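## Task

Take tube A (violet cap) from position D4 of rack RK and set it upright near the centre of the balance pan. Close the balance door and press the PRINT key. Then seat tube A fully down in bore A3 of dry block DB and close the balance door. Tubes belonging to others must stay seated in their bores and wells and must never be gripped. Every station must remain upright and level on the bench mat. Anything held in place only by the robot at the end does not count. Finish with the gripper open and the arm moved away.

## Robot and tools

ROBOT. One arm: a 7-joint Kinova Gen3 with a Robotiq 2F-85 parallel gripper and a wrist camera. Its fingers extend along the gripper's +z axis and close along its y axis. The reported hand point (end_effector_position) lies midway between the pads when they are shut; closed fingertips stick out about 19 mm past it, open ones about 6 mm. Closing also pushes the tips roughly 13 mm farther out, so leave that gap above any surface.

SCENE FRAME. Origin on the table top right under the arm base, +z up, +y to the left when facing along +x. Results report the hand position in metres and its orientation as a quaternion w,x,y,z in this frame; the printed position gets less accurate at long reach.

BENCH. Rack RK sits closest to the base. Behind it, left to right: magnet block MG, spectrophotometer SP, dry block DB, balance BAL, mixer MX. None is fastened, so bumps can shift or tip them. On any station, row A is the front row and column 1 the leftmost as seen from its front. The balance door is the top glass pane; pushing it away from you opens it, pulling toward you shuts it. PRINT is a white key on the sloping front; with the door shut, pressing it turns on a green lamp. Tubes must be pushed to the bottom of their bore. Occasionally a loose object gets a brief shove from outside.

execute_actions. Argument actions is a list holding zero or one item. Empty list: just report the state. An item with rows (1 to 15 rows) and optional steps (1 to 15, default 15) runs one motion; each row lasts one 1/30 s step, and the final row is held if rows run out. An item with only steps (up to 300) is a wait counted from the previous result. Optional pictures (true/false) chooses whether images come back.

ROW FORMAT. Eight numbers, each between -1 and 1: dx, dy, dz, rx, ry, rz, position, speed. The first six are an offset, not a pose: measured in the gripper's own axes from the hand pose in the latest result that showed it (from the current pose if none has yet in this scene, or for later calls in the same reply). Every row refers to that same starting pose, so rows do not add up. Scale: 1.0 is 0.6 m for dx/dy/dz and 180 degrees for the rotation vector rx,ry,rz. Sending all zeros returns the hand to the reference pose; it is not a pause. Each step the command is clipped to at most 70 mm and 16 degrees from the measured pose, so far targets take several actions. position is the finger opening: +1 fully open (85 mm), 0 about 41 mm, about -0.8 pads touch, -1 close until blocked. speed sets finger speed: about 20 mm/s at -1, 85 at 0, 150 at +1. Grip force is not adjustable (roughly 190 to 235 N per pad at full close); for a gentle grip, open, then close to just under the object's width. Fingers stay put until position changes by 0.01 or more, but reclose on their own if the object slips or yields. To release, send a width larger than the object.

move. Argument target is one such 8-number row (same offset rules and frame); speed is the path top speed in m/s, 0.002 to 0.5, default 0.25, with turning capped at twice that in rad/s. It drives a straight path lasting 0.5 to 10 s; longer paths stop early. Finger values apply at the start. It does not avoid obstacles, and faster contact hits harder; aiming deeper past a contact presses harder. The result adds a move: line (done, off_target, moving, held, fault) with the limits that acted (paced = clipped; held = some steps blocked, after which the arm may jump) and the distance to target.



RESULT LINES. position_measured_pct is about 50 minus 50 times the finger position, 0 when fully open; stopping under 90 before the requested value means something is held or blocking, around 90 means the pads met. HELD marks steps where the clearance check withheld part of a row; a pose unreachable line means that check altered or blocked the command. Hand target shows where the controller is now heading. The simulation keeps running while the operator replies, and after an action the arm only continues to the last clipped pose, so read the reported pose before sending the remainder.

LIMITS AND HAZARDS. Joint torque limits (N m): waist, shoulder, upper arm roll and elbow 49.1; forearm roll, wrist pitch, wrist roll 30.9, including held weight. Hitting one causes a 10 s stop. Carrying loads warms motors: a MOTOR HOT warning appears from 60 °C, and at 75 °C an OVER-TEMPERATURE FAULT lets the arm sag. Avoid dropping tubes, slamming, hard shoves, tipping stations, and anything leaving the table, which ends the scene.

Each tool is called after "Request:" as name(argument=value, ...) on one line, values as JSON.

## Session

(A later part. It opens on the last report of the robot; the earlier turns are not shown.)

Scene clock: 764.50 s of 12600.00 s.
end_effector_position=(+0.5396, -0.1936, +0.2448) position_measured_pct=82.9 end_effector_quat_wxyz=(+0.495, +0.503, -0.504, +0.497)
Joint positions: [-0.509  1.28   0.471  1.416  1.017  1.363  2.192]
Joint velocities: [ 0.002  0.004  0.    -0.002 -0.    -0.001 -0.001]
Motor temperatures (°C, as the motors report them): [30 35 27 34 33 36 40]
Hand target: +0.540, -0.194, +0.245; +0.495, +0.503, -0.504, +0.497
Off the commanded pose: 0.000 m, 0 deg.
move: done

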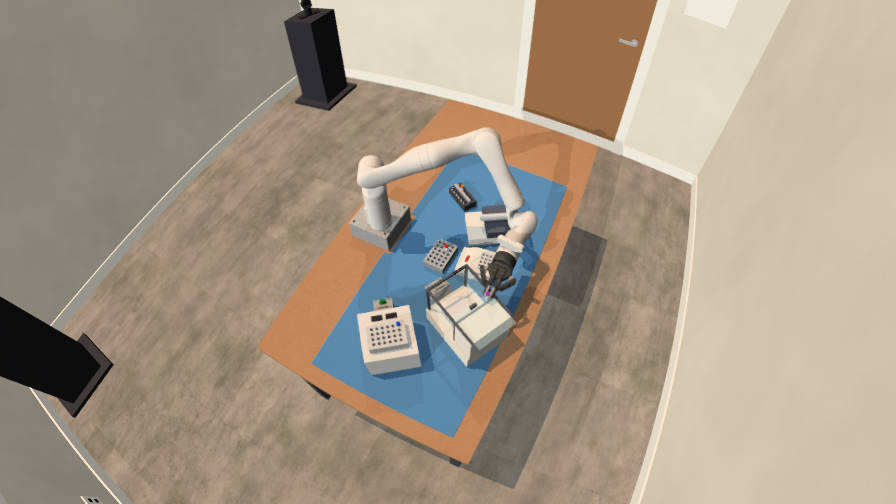

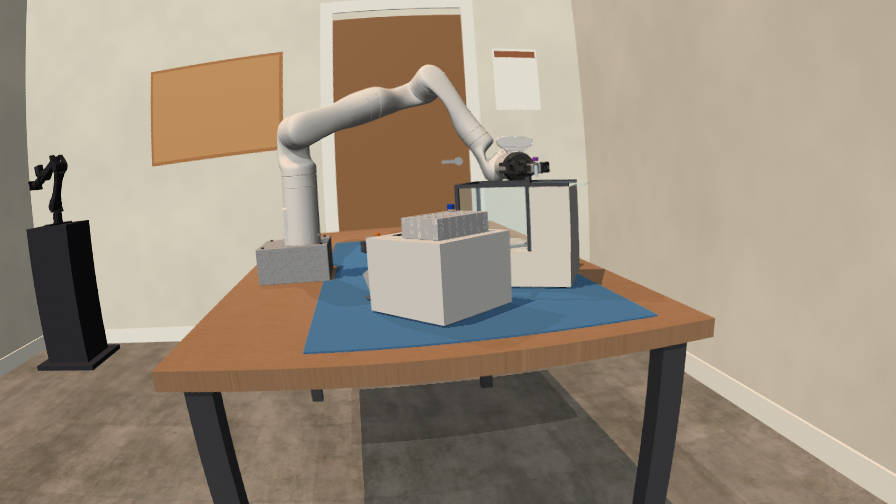

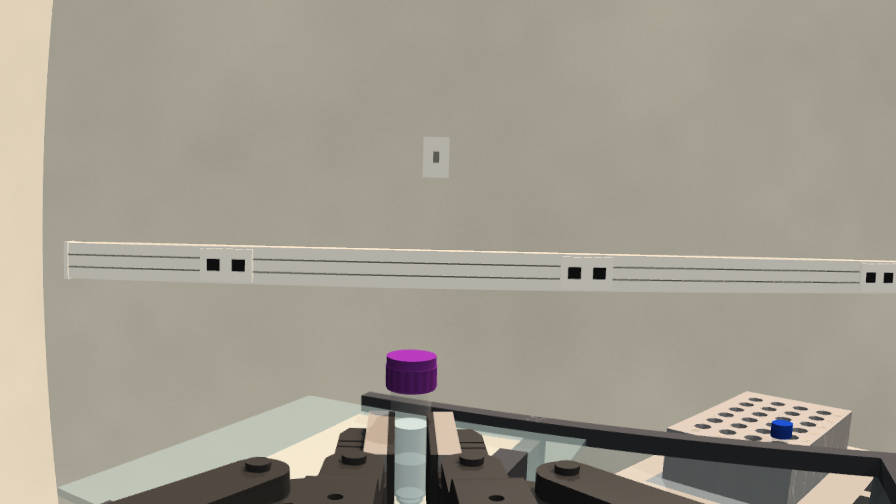

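Request:
move(target=[-0.01,0,0,0,0,0,-0.72,-0.5], speed=0.008)

Request:
zoom_image(camera="cam_low", region=[440,110,640,260])

Scene clock: 771.43 s of 12600.00 s.
end_effector_position=(+0.5397, -0.1935, +0.2388) position_measured_pct=82.9 end_effector_quat_wxyz=(+0.495, +0.503, -0.504, +0.497)
Joint positions: [-0.508  1.292  0.469  1.41   1.014  1.363  2.185]
Joint velocities: [ 0.     0.002  0.001 -0.001 -0.     0.    -0.001]
Motor temperatures (°C, as the motors report them): [30 35 27 34 33 36 40]
Hand target: +0.540, -0.193, +0.239; +0.495, +0.503, -0.504, +0.497
Off the commanded pose: 0.000 m, 0 deg.
move: done

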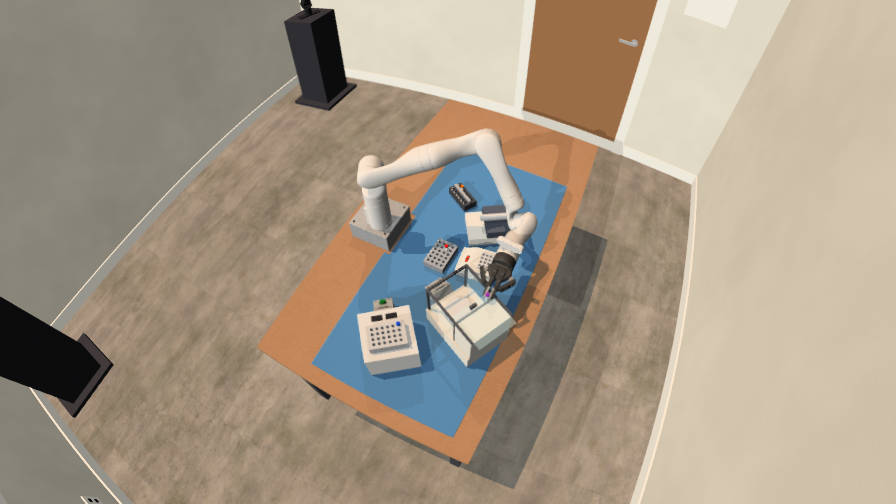

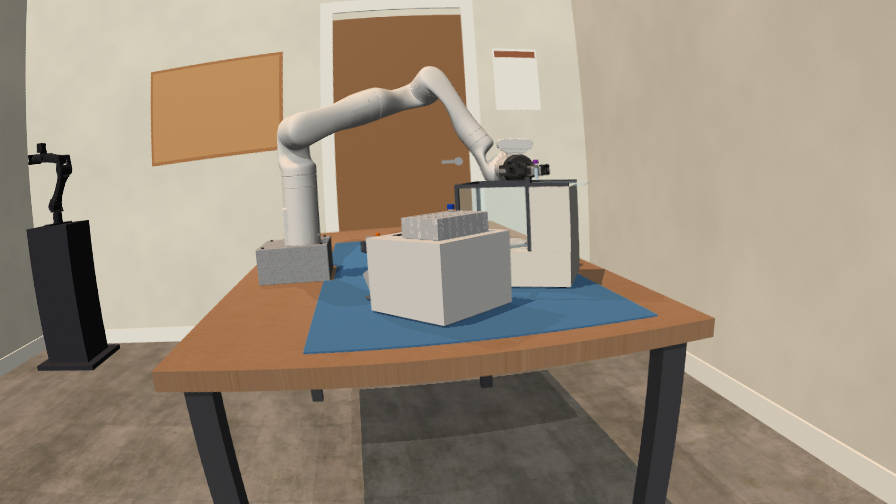

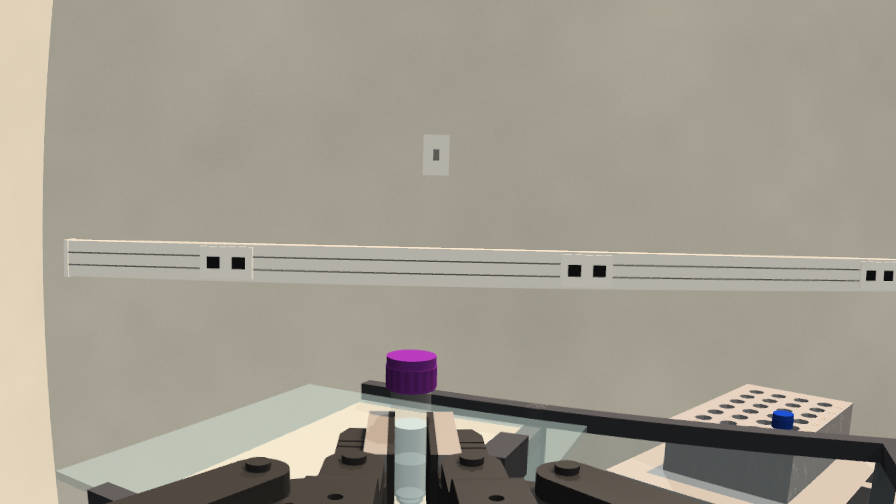

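Region (440, 110, 640, 260) of cam_low's 896x504 image, scaled by 2.520, with more detail than that image has; it fills the top 378 rows of this view, and the rest is white.

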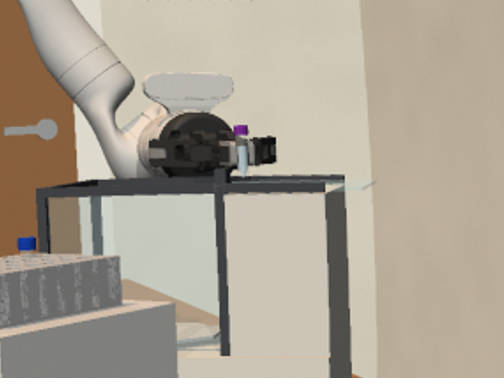

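Request:
execute_actions(actions=[])

Scene clock: 796.33 s of 12600.00 s.
end_effector_position=(+0.5396, -0.1935, +0.2388) position_measured_pct=82.9 end_effector_quat_wxyz=(+0.495, +0.503, -0.504, +0.497)
Joint positions: [-0.508  1.292  0.469  1.41   1.014  1.363  2.185]
Joint velocities: [-0.    -0.    -0.002 -0.     0.     0.001 -0.   ]
Motor temperatures (°C, as the motors report them): [30 36 27 34 33 36 40]
Hand target: +0.540, -0.193, +0.239; +0.495, +0.503, -0.504, +0.497
Off the commanded pose: 0.000 m, 0 deg.
Steps of this call (steps 1 to 747: nothing new was sent). Readings (end_effector_position | what the end effector reports):
1: (+0.5397, -0.1935, +0.2388) | position_measured_pct=82.9
2: (+0.5397, -0.1935, +0.2388) | position_measured_pct=82.9
4: (+0.5397, -0.1935, +0.2388) | position_measured_pct=82.9
8: (+0.5397, -0.1935, +0.2388) | position_measured_pct=82.9
747: the state above

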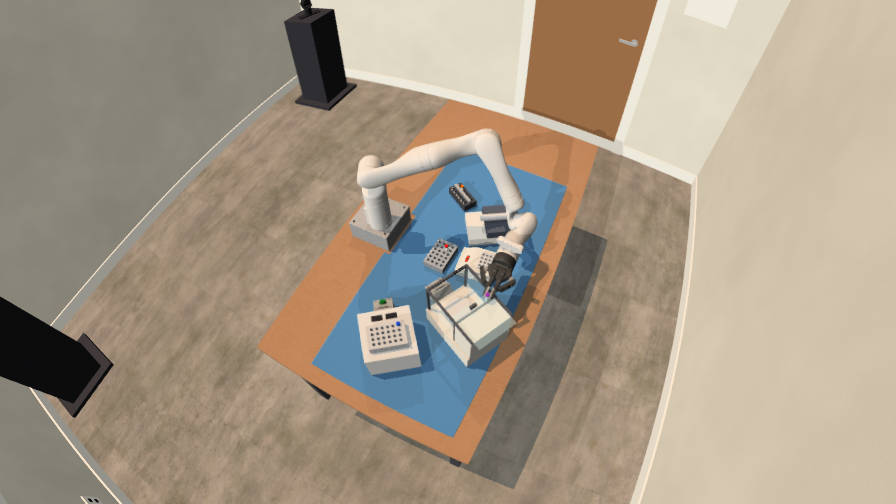

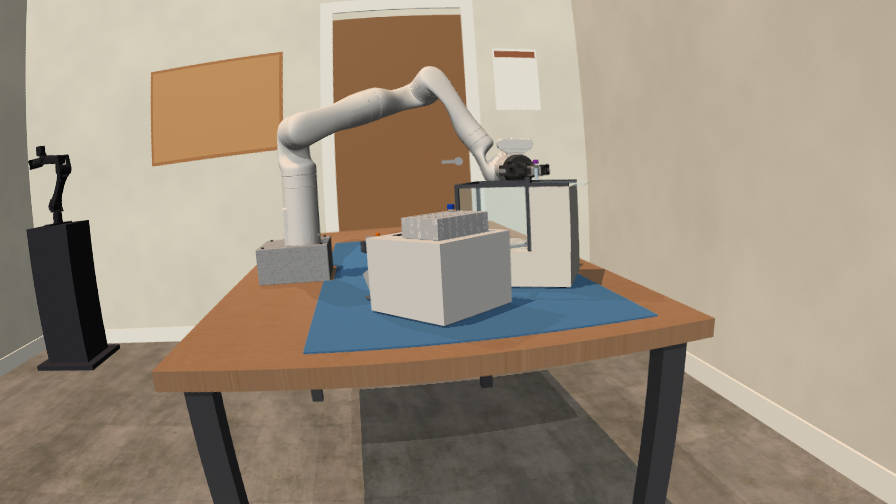

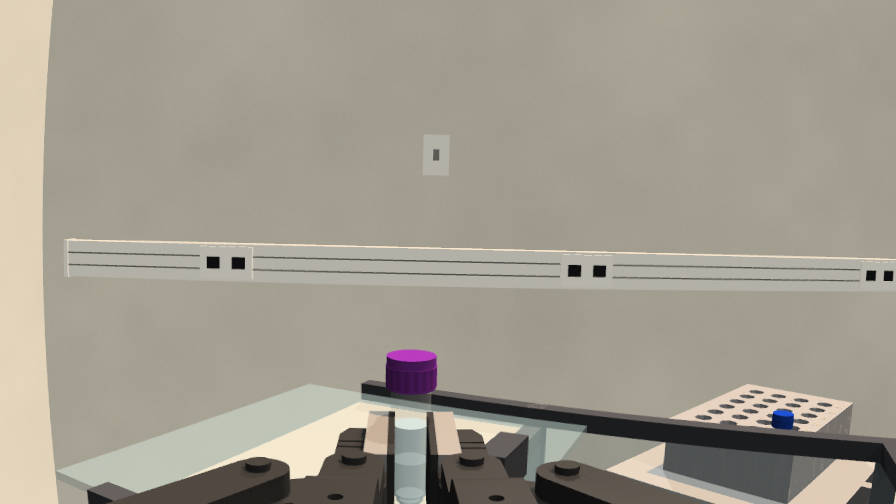

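Request:
move(target=[-0.005, 0, 0, 0, 0, 0, -0.72, 0], speed=0.006)

Scene clock: 799.03 s of 12600.00 s.
end_effector_position=(+0.5397, -0.1934, +0.2358) position_measured_pct=82.9 end_effector_quat_wxyz=(+0.495, +0.503, -0.504, +0.497)
Joint positions: [-0.507  1.298  0.468  1.407  1.013  1.362  2.182]
Joint velocities: [0.    0.001 0.    0.    0.001 0.001 0.   ]
Motor temperatures (°C, as the motors report them): [30 36 27 34 33 36 40]
Hand target: +0.540, -0.193, +0.236; +0.495, +0.503, -0.504, +0.497
Off the commanded pose: 0.000 m, 0 deg.
move: done

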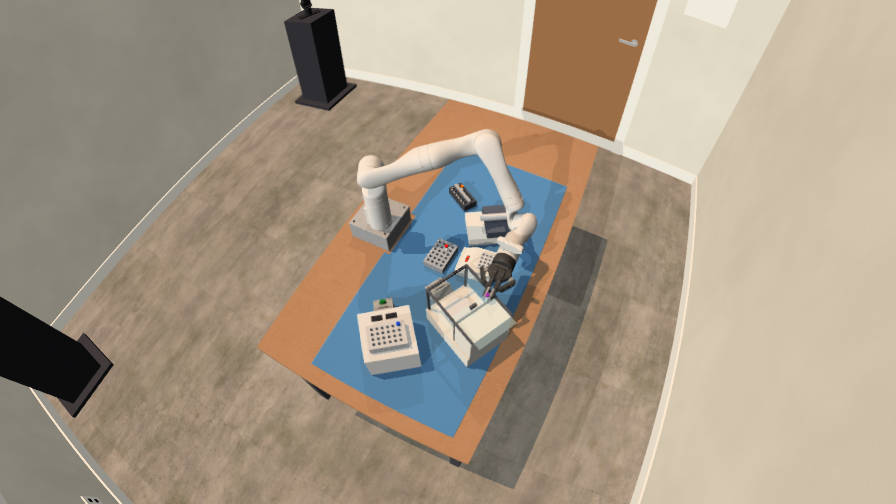

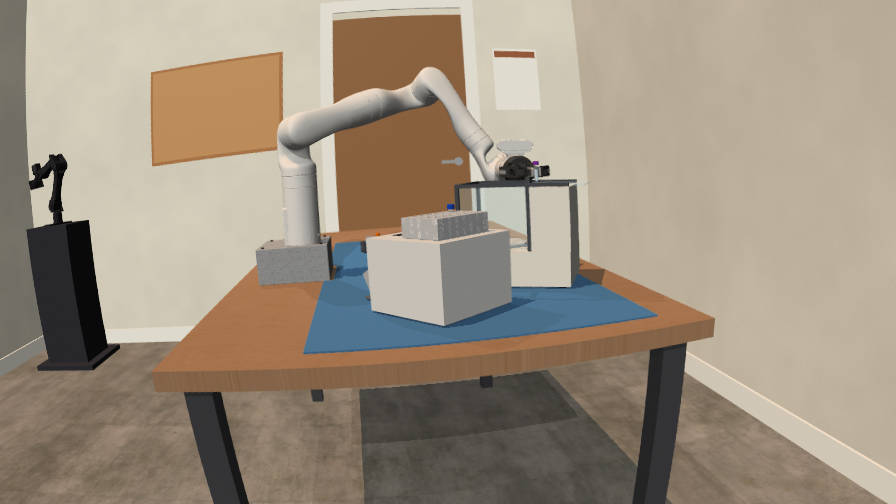

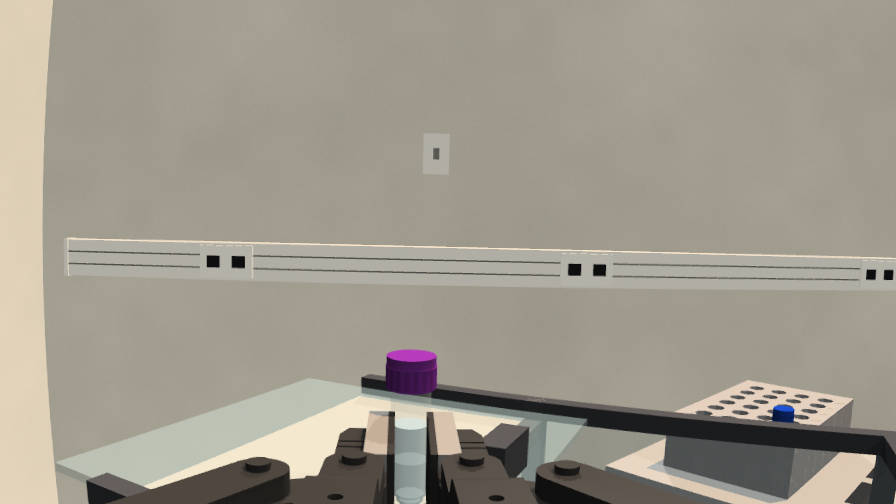

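Request:
zoom_image(camera="cam_low", region=[440, 120, 640, 230])

Request:
move(target=[-0.005, 0, 0, 0, 0, 0, -0.72, 0], speed=0.006)

Region (440, 120, 640, 230) of cam_low's 896x504 image, scaled by 2.520, with more detail than that image has; it fills the top 277 rows of this view, and the rest is white.

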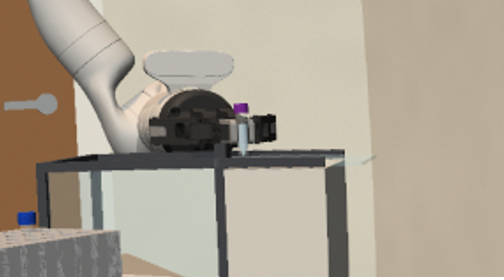

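Scene clock: 803.17 s of 12600.00 s.
end_effector_position=(+0.5397, -0.1934, +0.2340) position_measured_pct=82.9 end_effector_quat_wxyz=(+0.495, +0.503, -0.504, +0.498)
Joint positions: [-0.507  1.303  0.467  1.404  1.012  1.364  2.179]
Joint velocities: [ 0.001  0.    -0.003  0.    -0.001  0.    -0.   ]
Motor temperatures (°C, as the motors report them): [30 36 27 34 33 36 40]
Hand target: +0.540, -0.193, +0.233; +0.495, +0.503, -0.504, +0.497
Off the commanded pose: 0.001 m, 0 deg.
move: done

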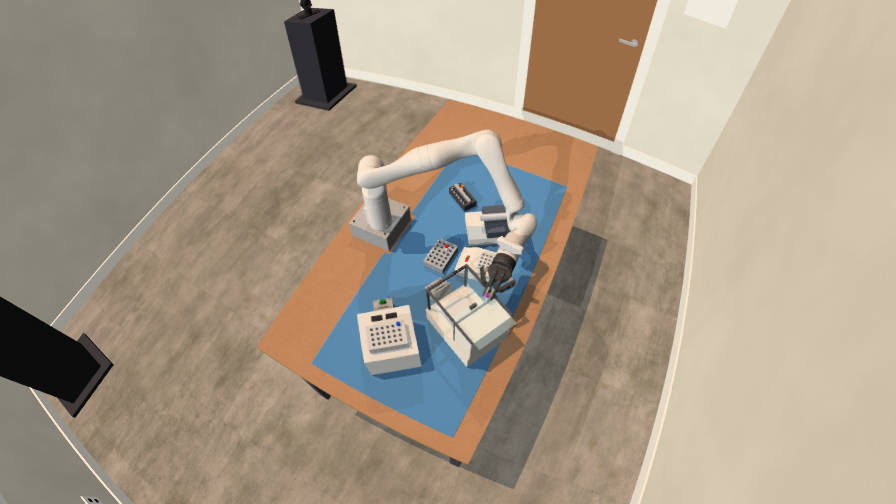

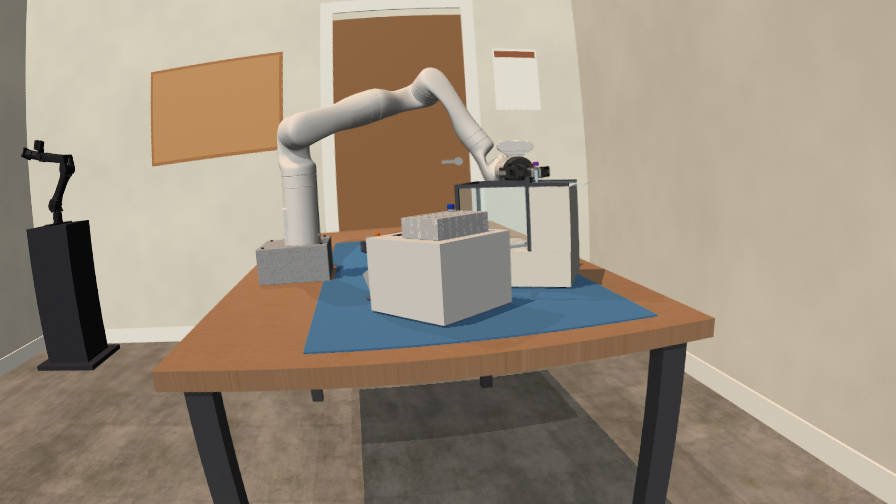

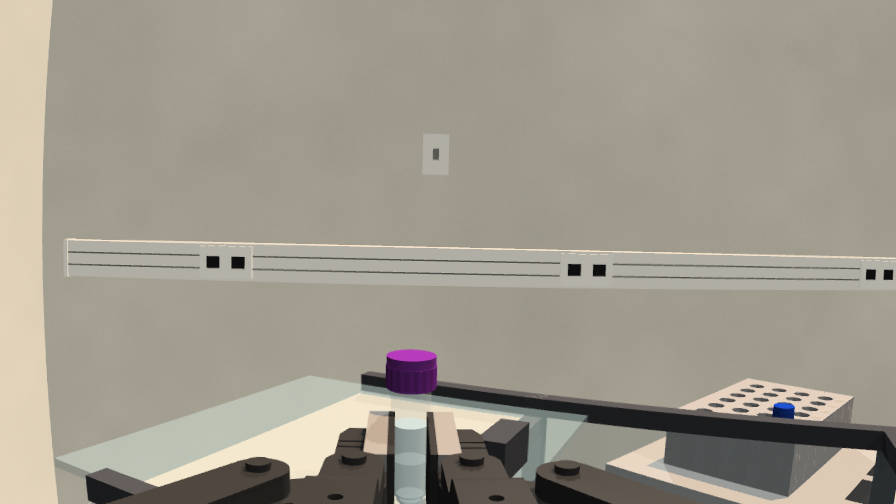

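Request:
move(target=[0.001, 0, 0, 0, 0, 0, -0.35, -0.5], speed=0.005)

Request:
move(target=[0.003, 0, -0.08, 0, 0, 0, -0.35, 0], speed=0.04)

Scene clock: 807.13 s of 12600.00 s.
end_effector_position=(+0.5397, -0.1934, +0.2346) position_measured_pct=67.5 end_effector_quat_wxyz=(+0.495, +0.503, -0.504, +0.498)
Joint positions: [-0.507  1.302  0.467  1.404  1.012  1.364  2.18 ]
Joint velocities: [-0.    -0.     0.001  0.001 -0.001 -0.002  0.   ]
Motor temperatures (°C, as the motors report them): [30 36 27 34 33 36 40]
Hand target: +0.540, -0.193, +0.235; +0.495, +0.503, -0.504, +0.498
Off the commanded pose: 0.000 m, 0 deg.
move: done

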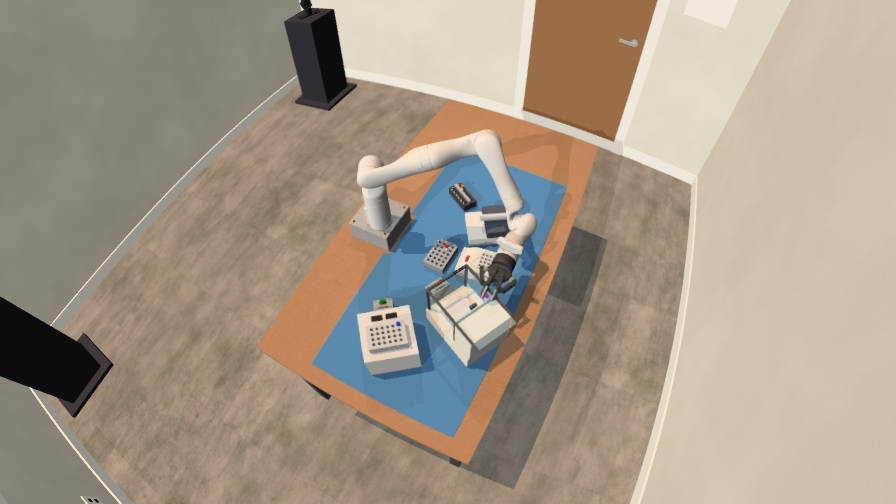

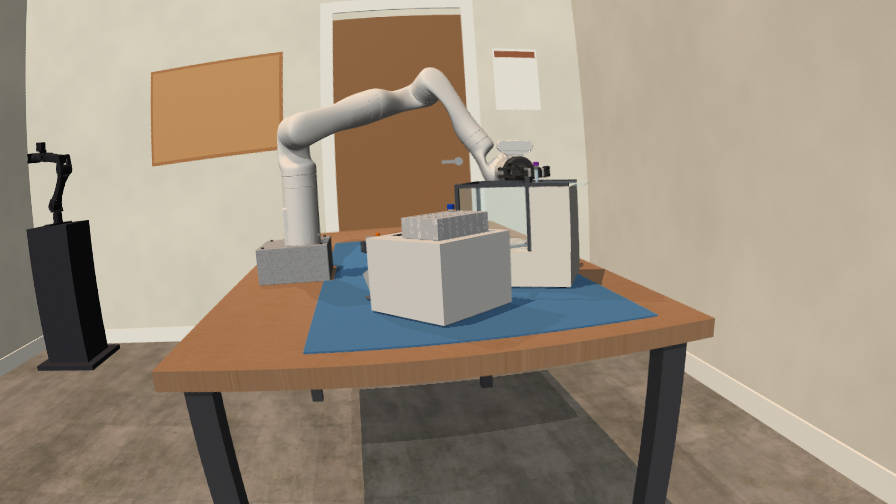

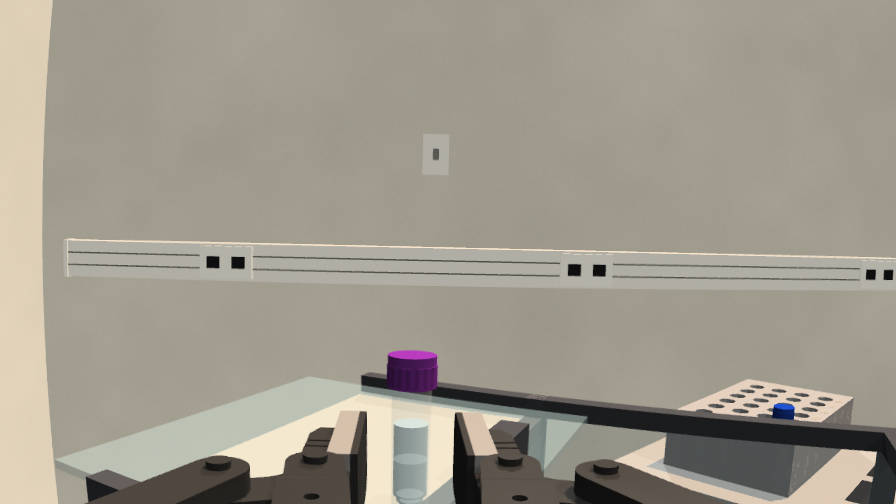

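Scene clock: 808.63 s of 12600.00 s.
end_effector_position=(+0.5395, -0.1457, +0.2371) position_measured_pct=67.5 end_effector_quat_wxyz=(+0.495, +0.503, -0.504, +0.498)
Joint positions: [-0.567  1.303  0.441  1.355  0.963  1.448  2.214]
Joint velocities: [-0.002  0.    -0.002 -0.003 -0.002  0.004  0.001]
Motor temperatures (°C, as the motors report them): [30 36 27 34 33 36 40]
Hand target: +0.540, -0.146, +0.237; +0.495, +0.503, -0.504, +0.498
Off the commanded pose: 0.000 m, 0 deg.
move: done

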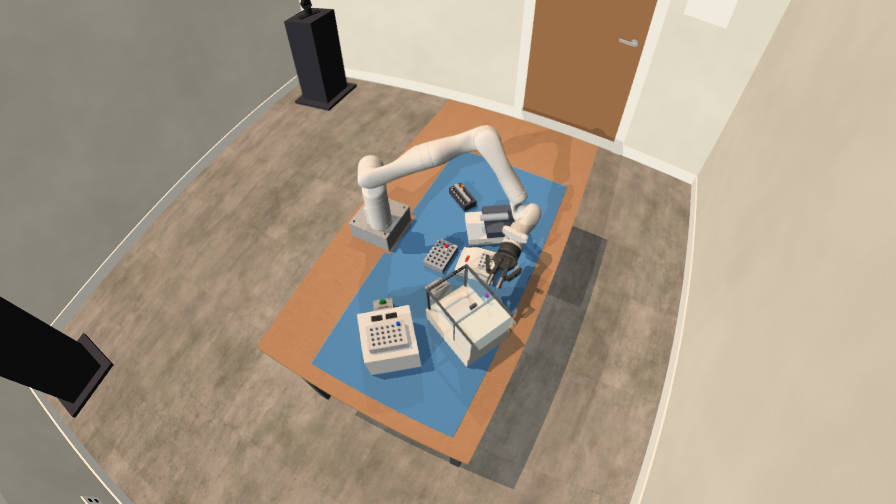

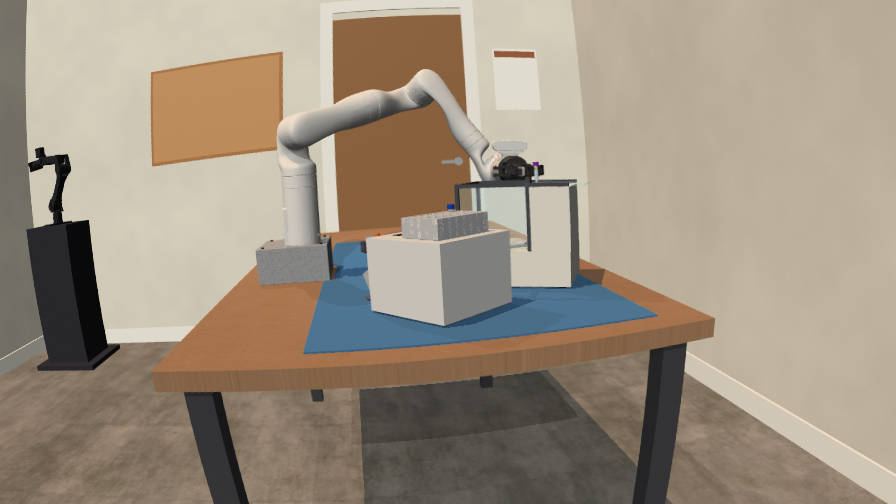

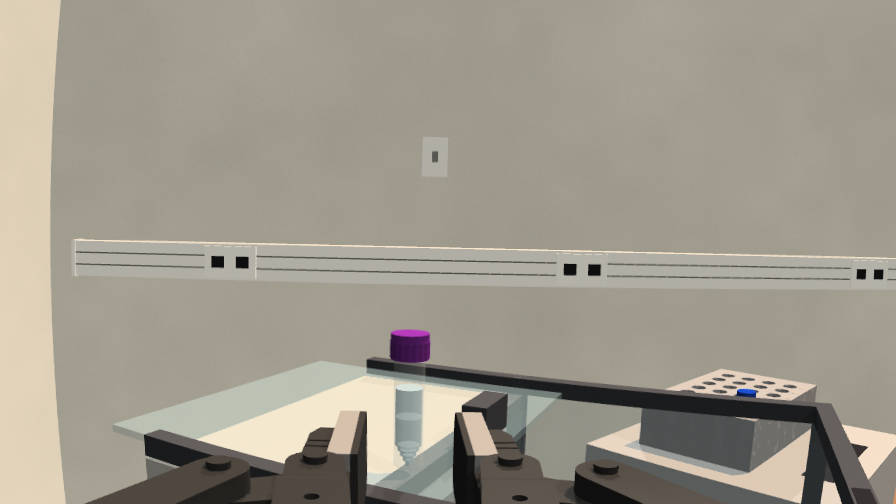

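Request:
move(target=[0.14, 0, 0, 0, -0.5, 0, -0.3, 0], speed=0.2)

Scene clock: 815.80 s of 12600.00 s.
end_effector_position=(+0.5395, -0.1456, +0.3204) position_measured_pct=65.1 end_effector_quat_wxyz=(-0.005, +0.707, -0.707, -0.006)
Joint positions: [ 0.3    0.658 -0.126  1.158  0.063  1.336  3.32 ]
Joint velocities: [ 0.012  0.005  0.004 -0.007 -0.006  0.007  0.005]
Motor temperatures (°C, as the motors report them): [30 36 27 34 33 36 40]
Hand target: +0.539, -0.146, +0.320; -0.005, +0.707, -0.707, -0.006
Off the commanded pose: 0.001 m, 0 deg.
move: done

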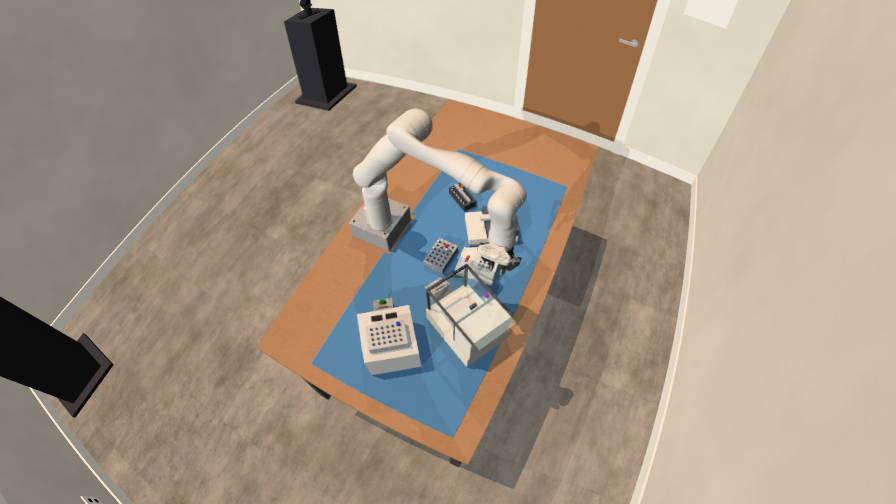

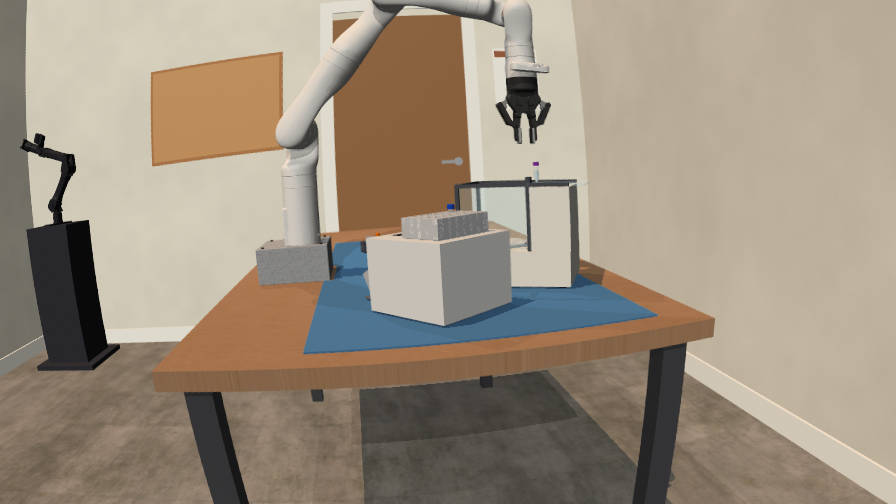

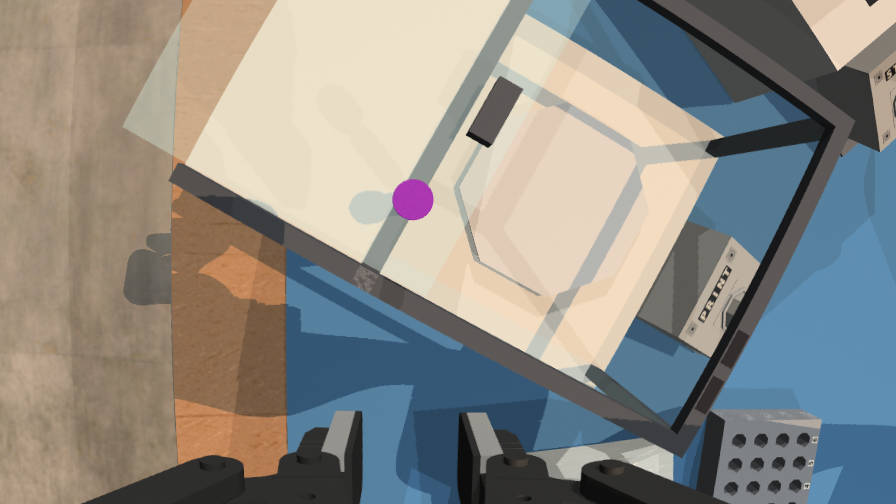

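Request:
move(target=[0.103, 0.001, 0.05, 0, 0, -0.347, -0.3, 0], speed=0.2)

Scene clock: 825.93 s of 12600.00 s.
end_effector_position=(+0.5393, -0.2067, +0.2896) position_measured_pct=65.1 end_effector_quat_wxyz=(-0.007, +0.971, -0.237, -0.002)
Joint positions: [ 0.514  0.746 -0.365  1.123  0.238  1.32   4.404]
Joint velocities: [ 0.003  0.002  0.    -0.001 -0.     0.001  0.007]
Motor temperatures (°C, as the motors report them): [30 36 27 34 33 36 40]
Hand target: +0.539, -0.207, +0.290; -0.008, +0.971, -0.237, -0.002
Off the commanded pose: 0.000 m, 0 deg.
move: done

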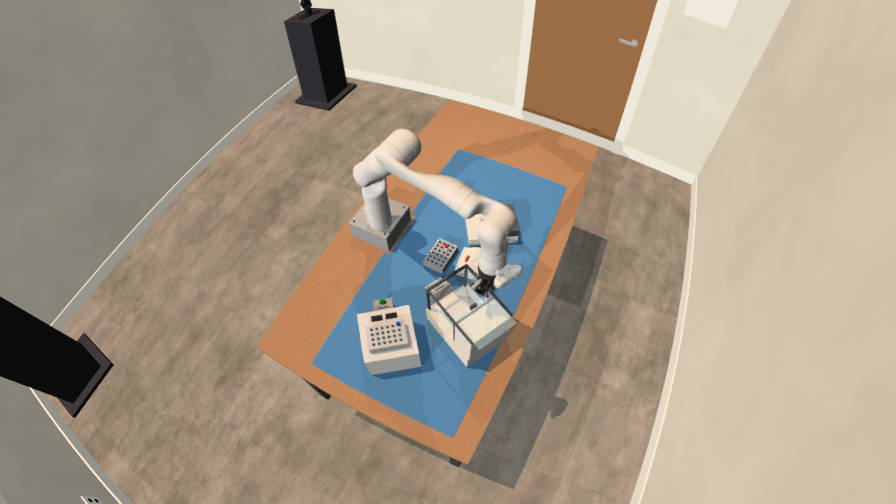

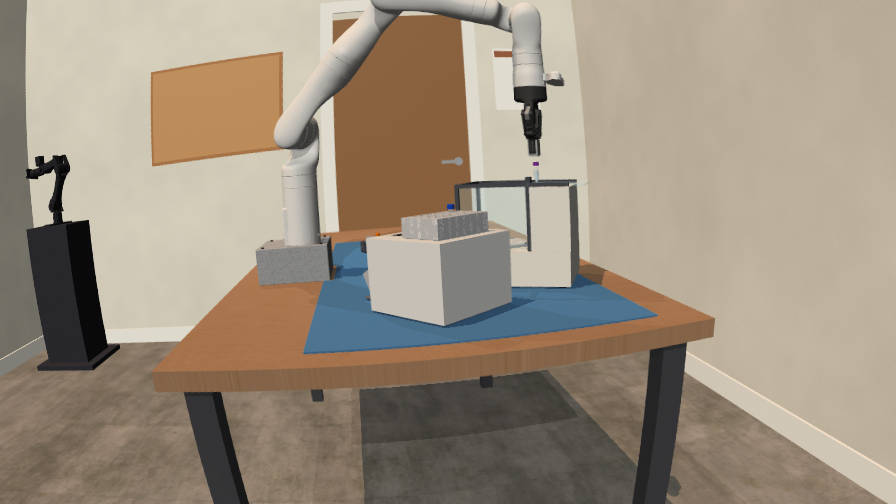

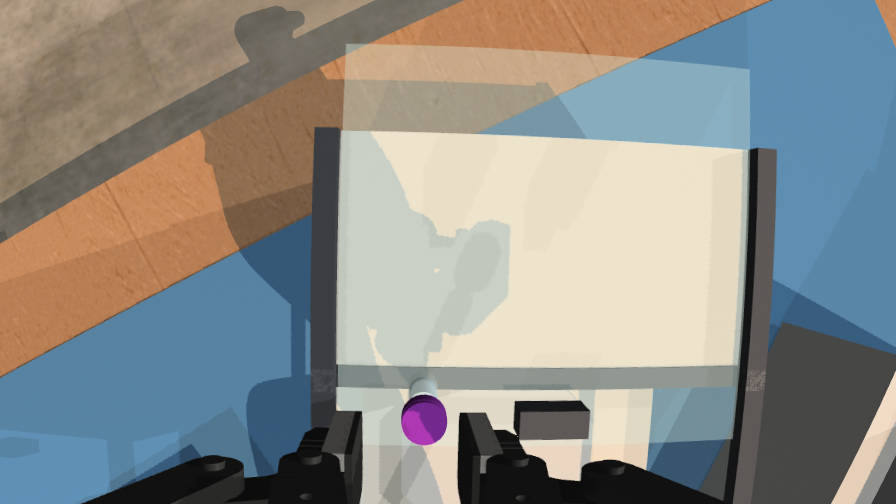

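Request:
move(target=[-0.0035, 0.0065, 0.045, 0, 0, 0, -0.3, 0], speed=0.08)

Scene clock: 834.13 s of 12600.00 s.
end_effector_position=(+0.5357, -0.2087, +0.2626) position_measured_pct=65.1 end_effector_quat_wxyz=(-0.007, +0.971, -0.237, -0.002)
Joint positions: [ 0.524  0.762 -0.363  1.183  0.246  1.246  4.4  ]
Joint velocities: [ 0.001  0.001  0.001  0.004 -0.    -0.002 -0.   ]
Motor temperatures (°C, as the motors report them): [30 36 27 34 33 36 40]
Hand target: +0.536, -0.209, +0.263; -0.007, +0.971, -0.237, -0.002
Off the commanded pose: 0.000 m, 0 deg.
move: done

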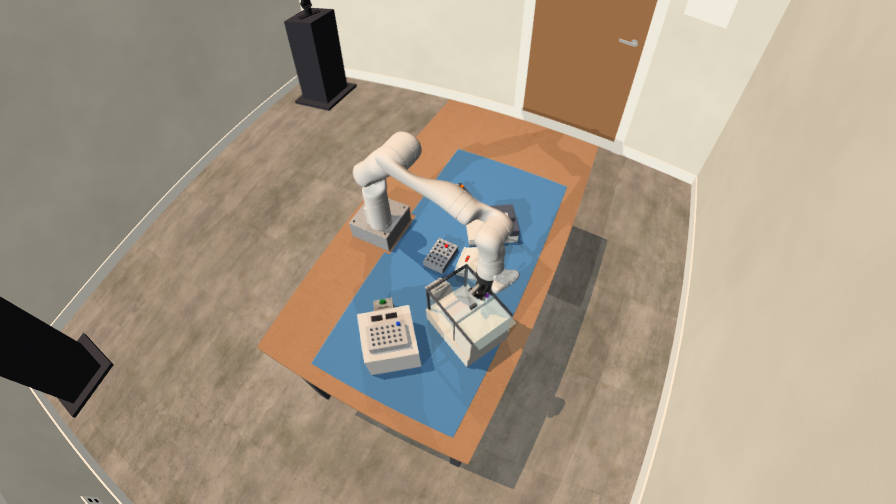

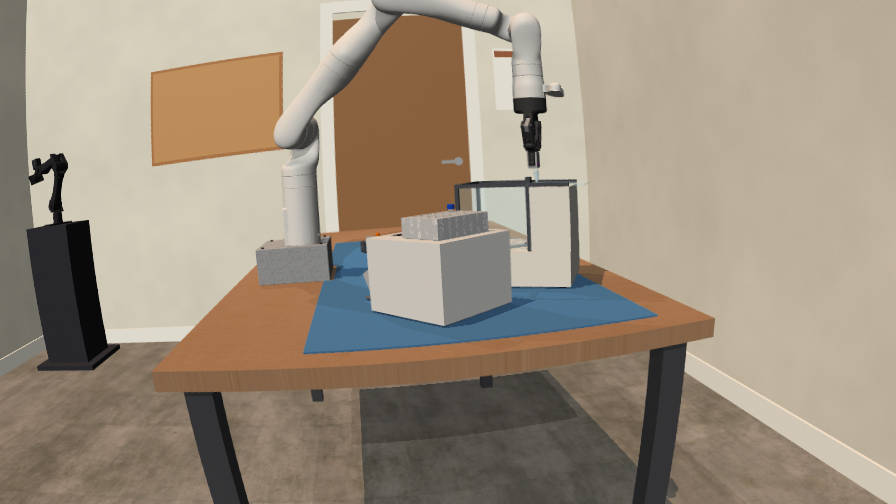

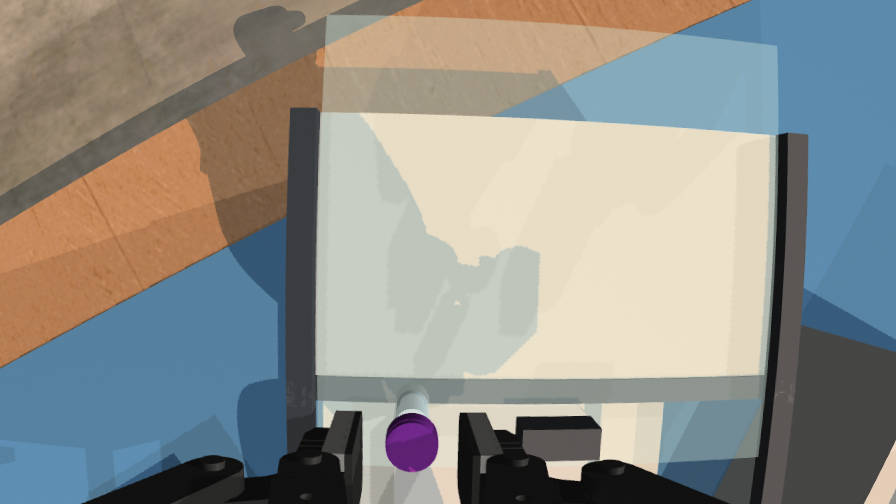

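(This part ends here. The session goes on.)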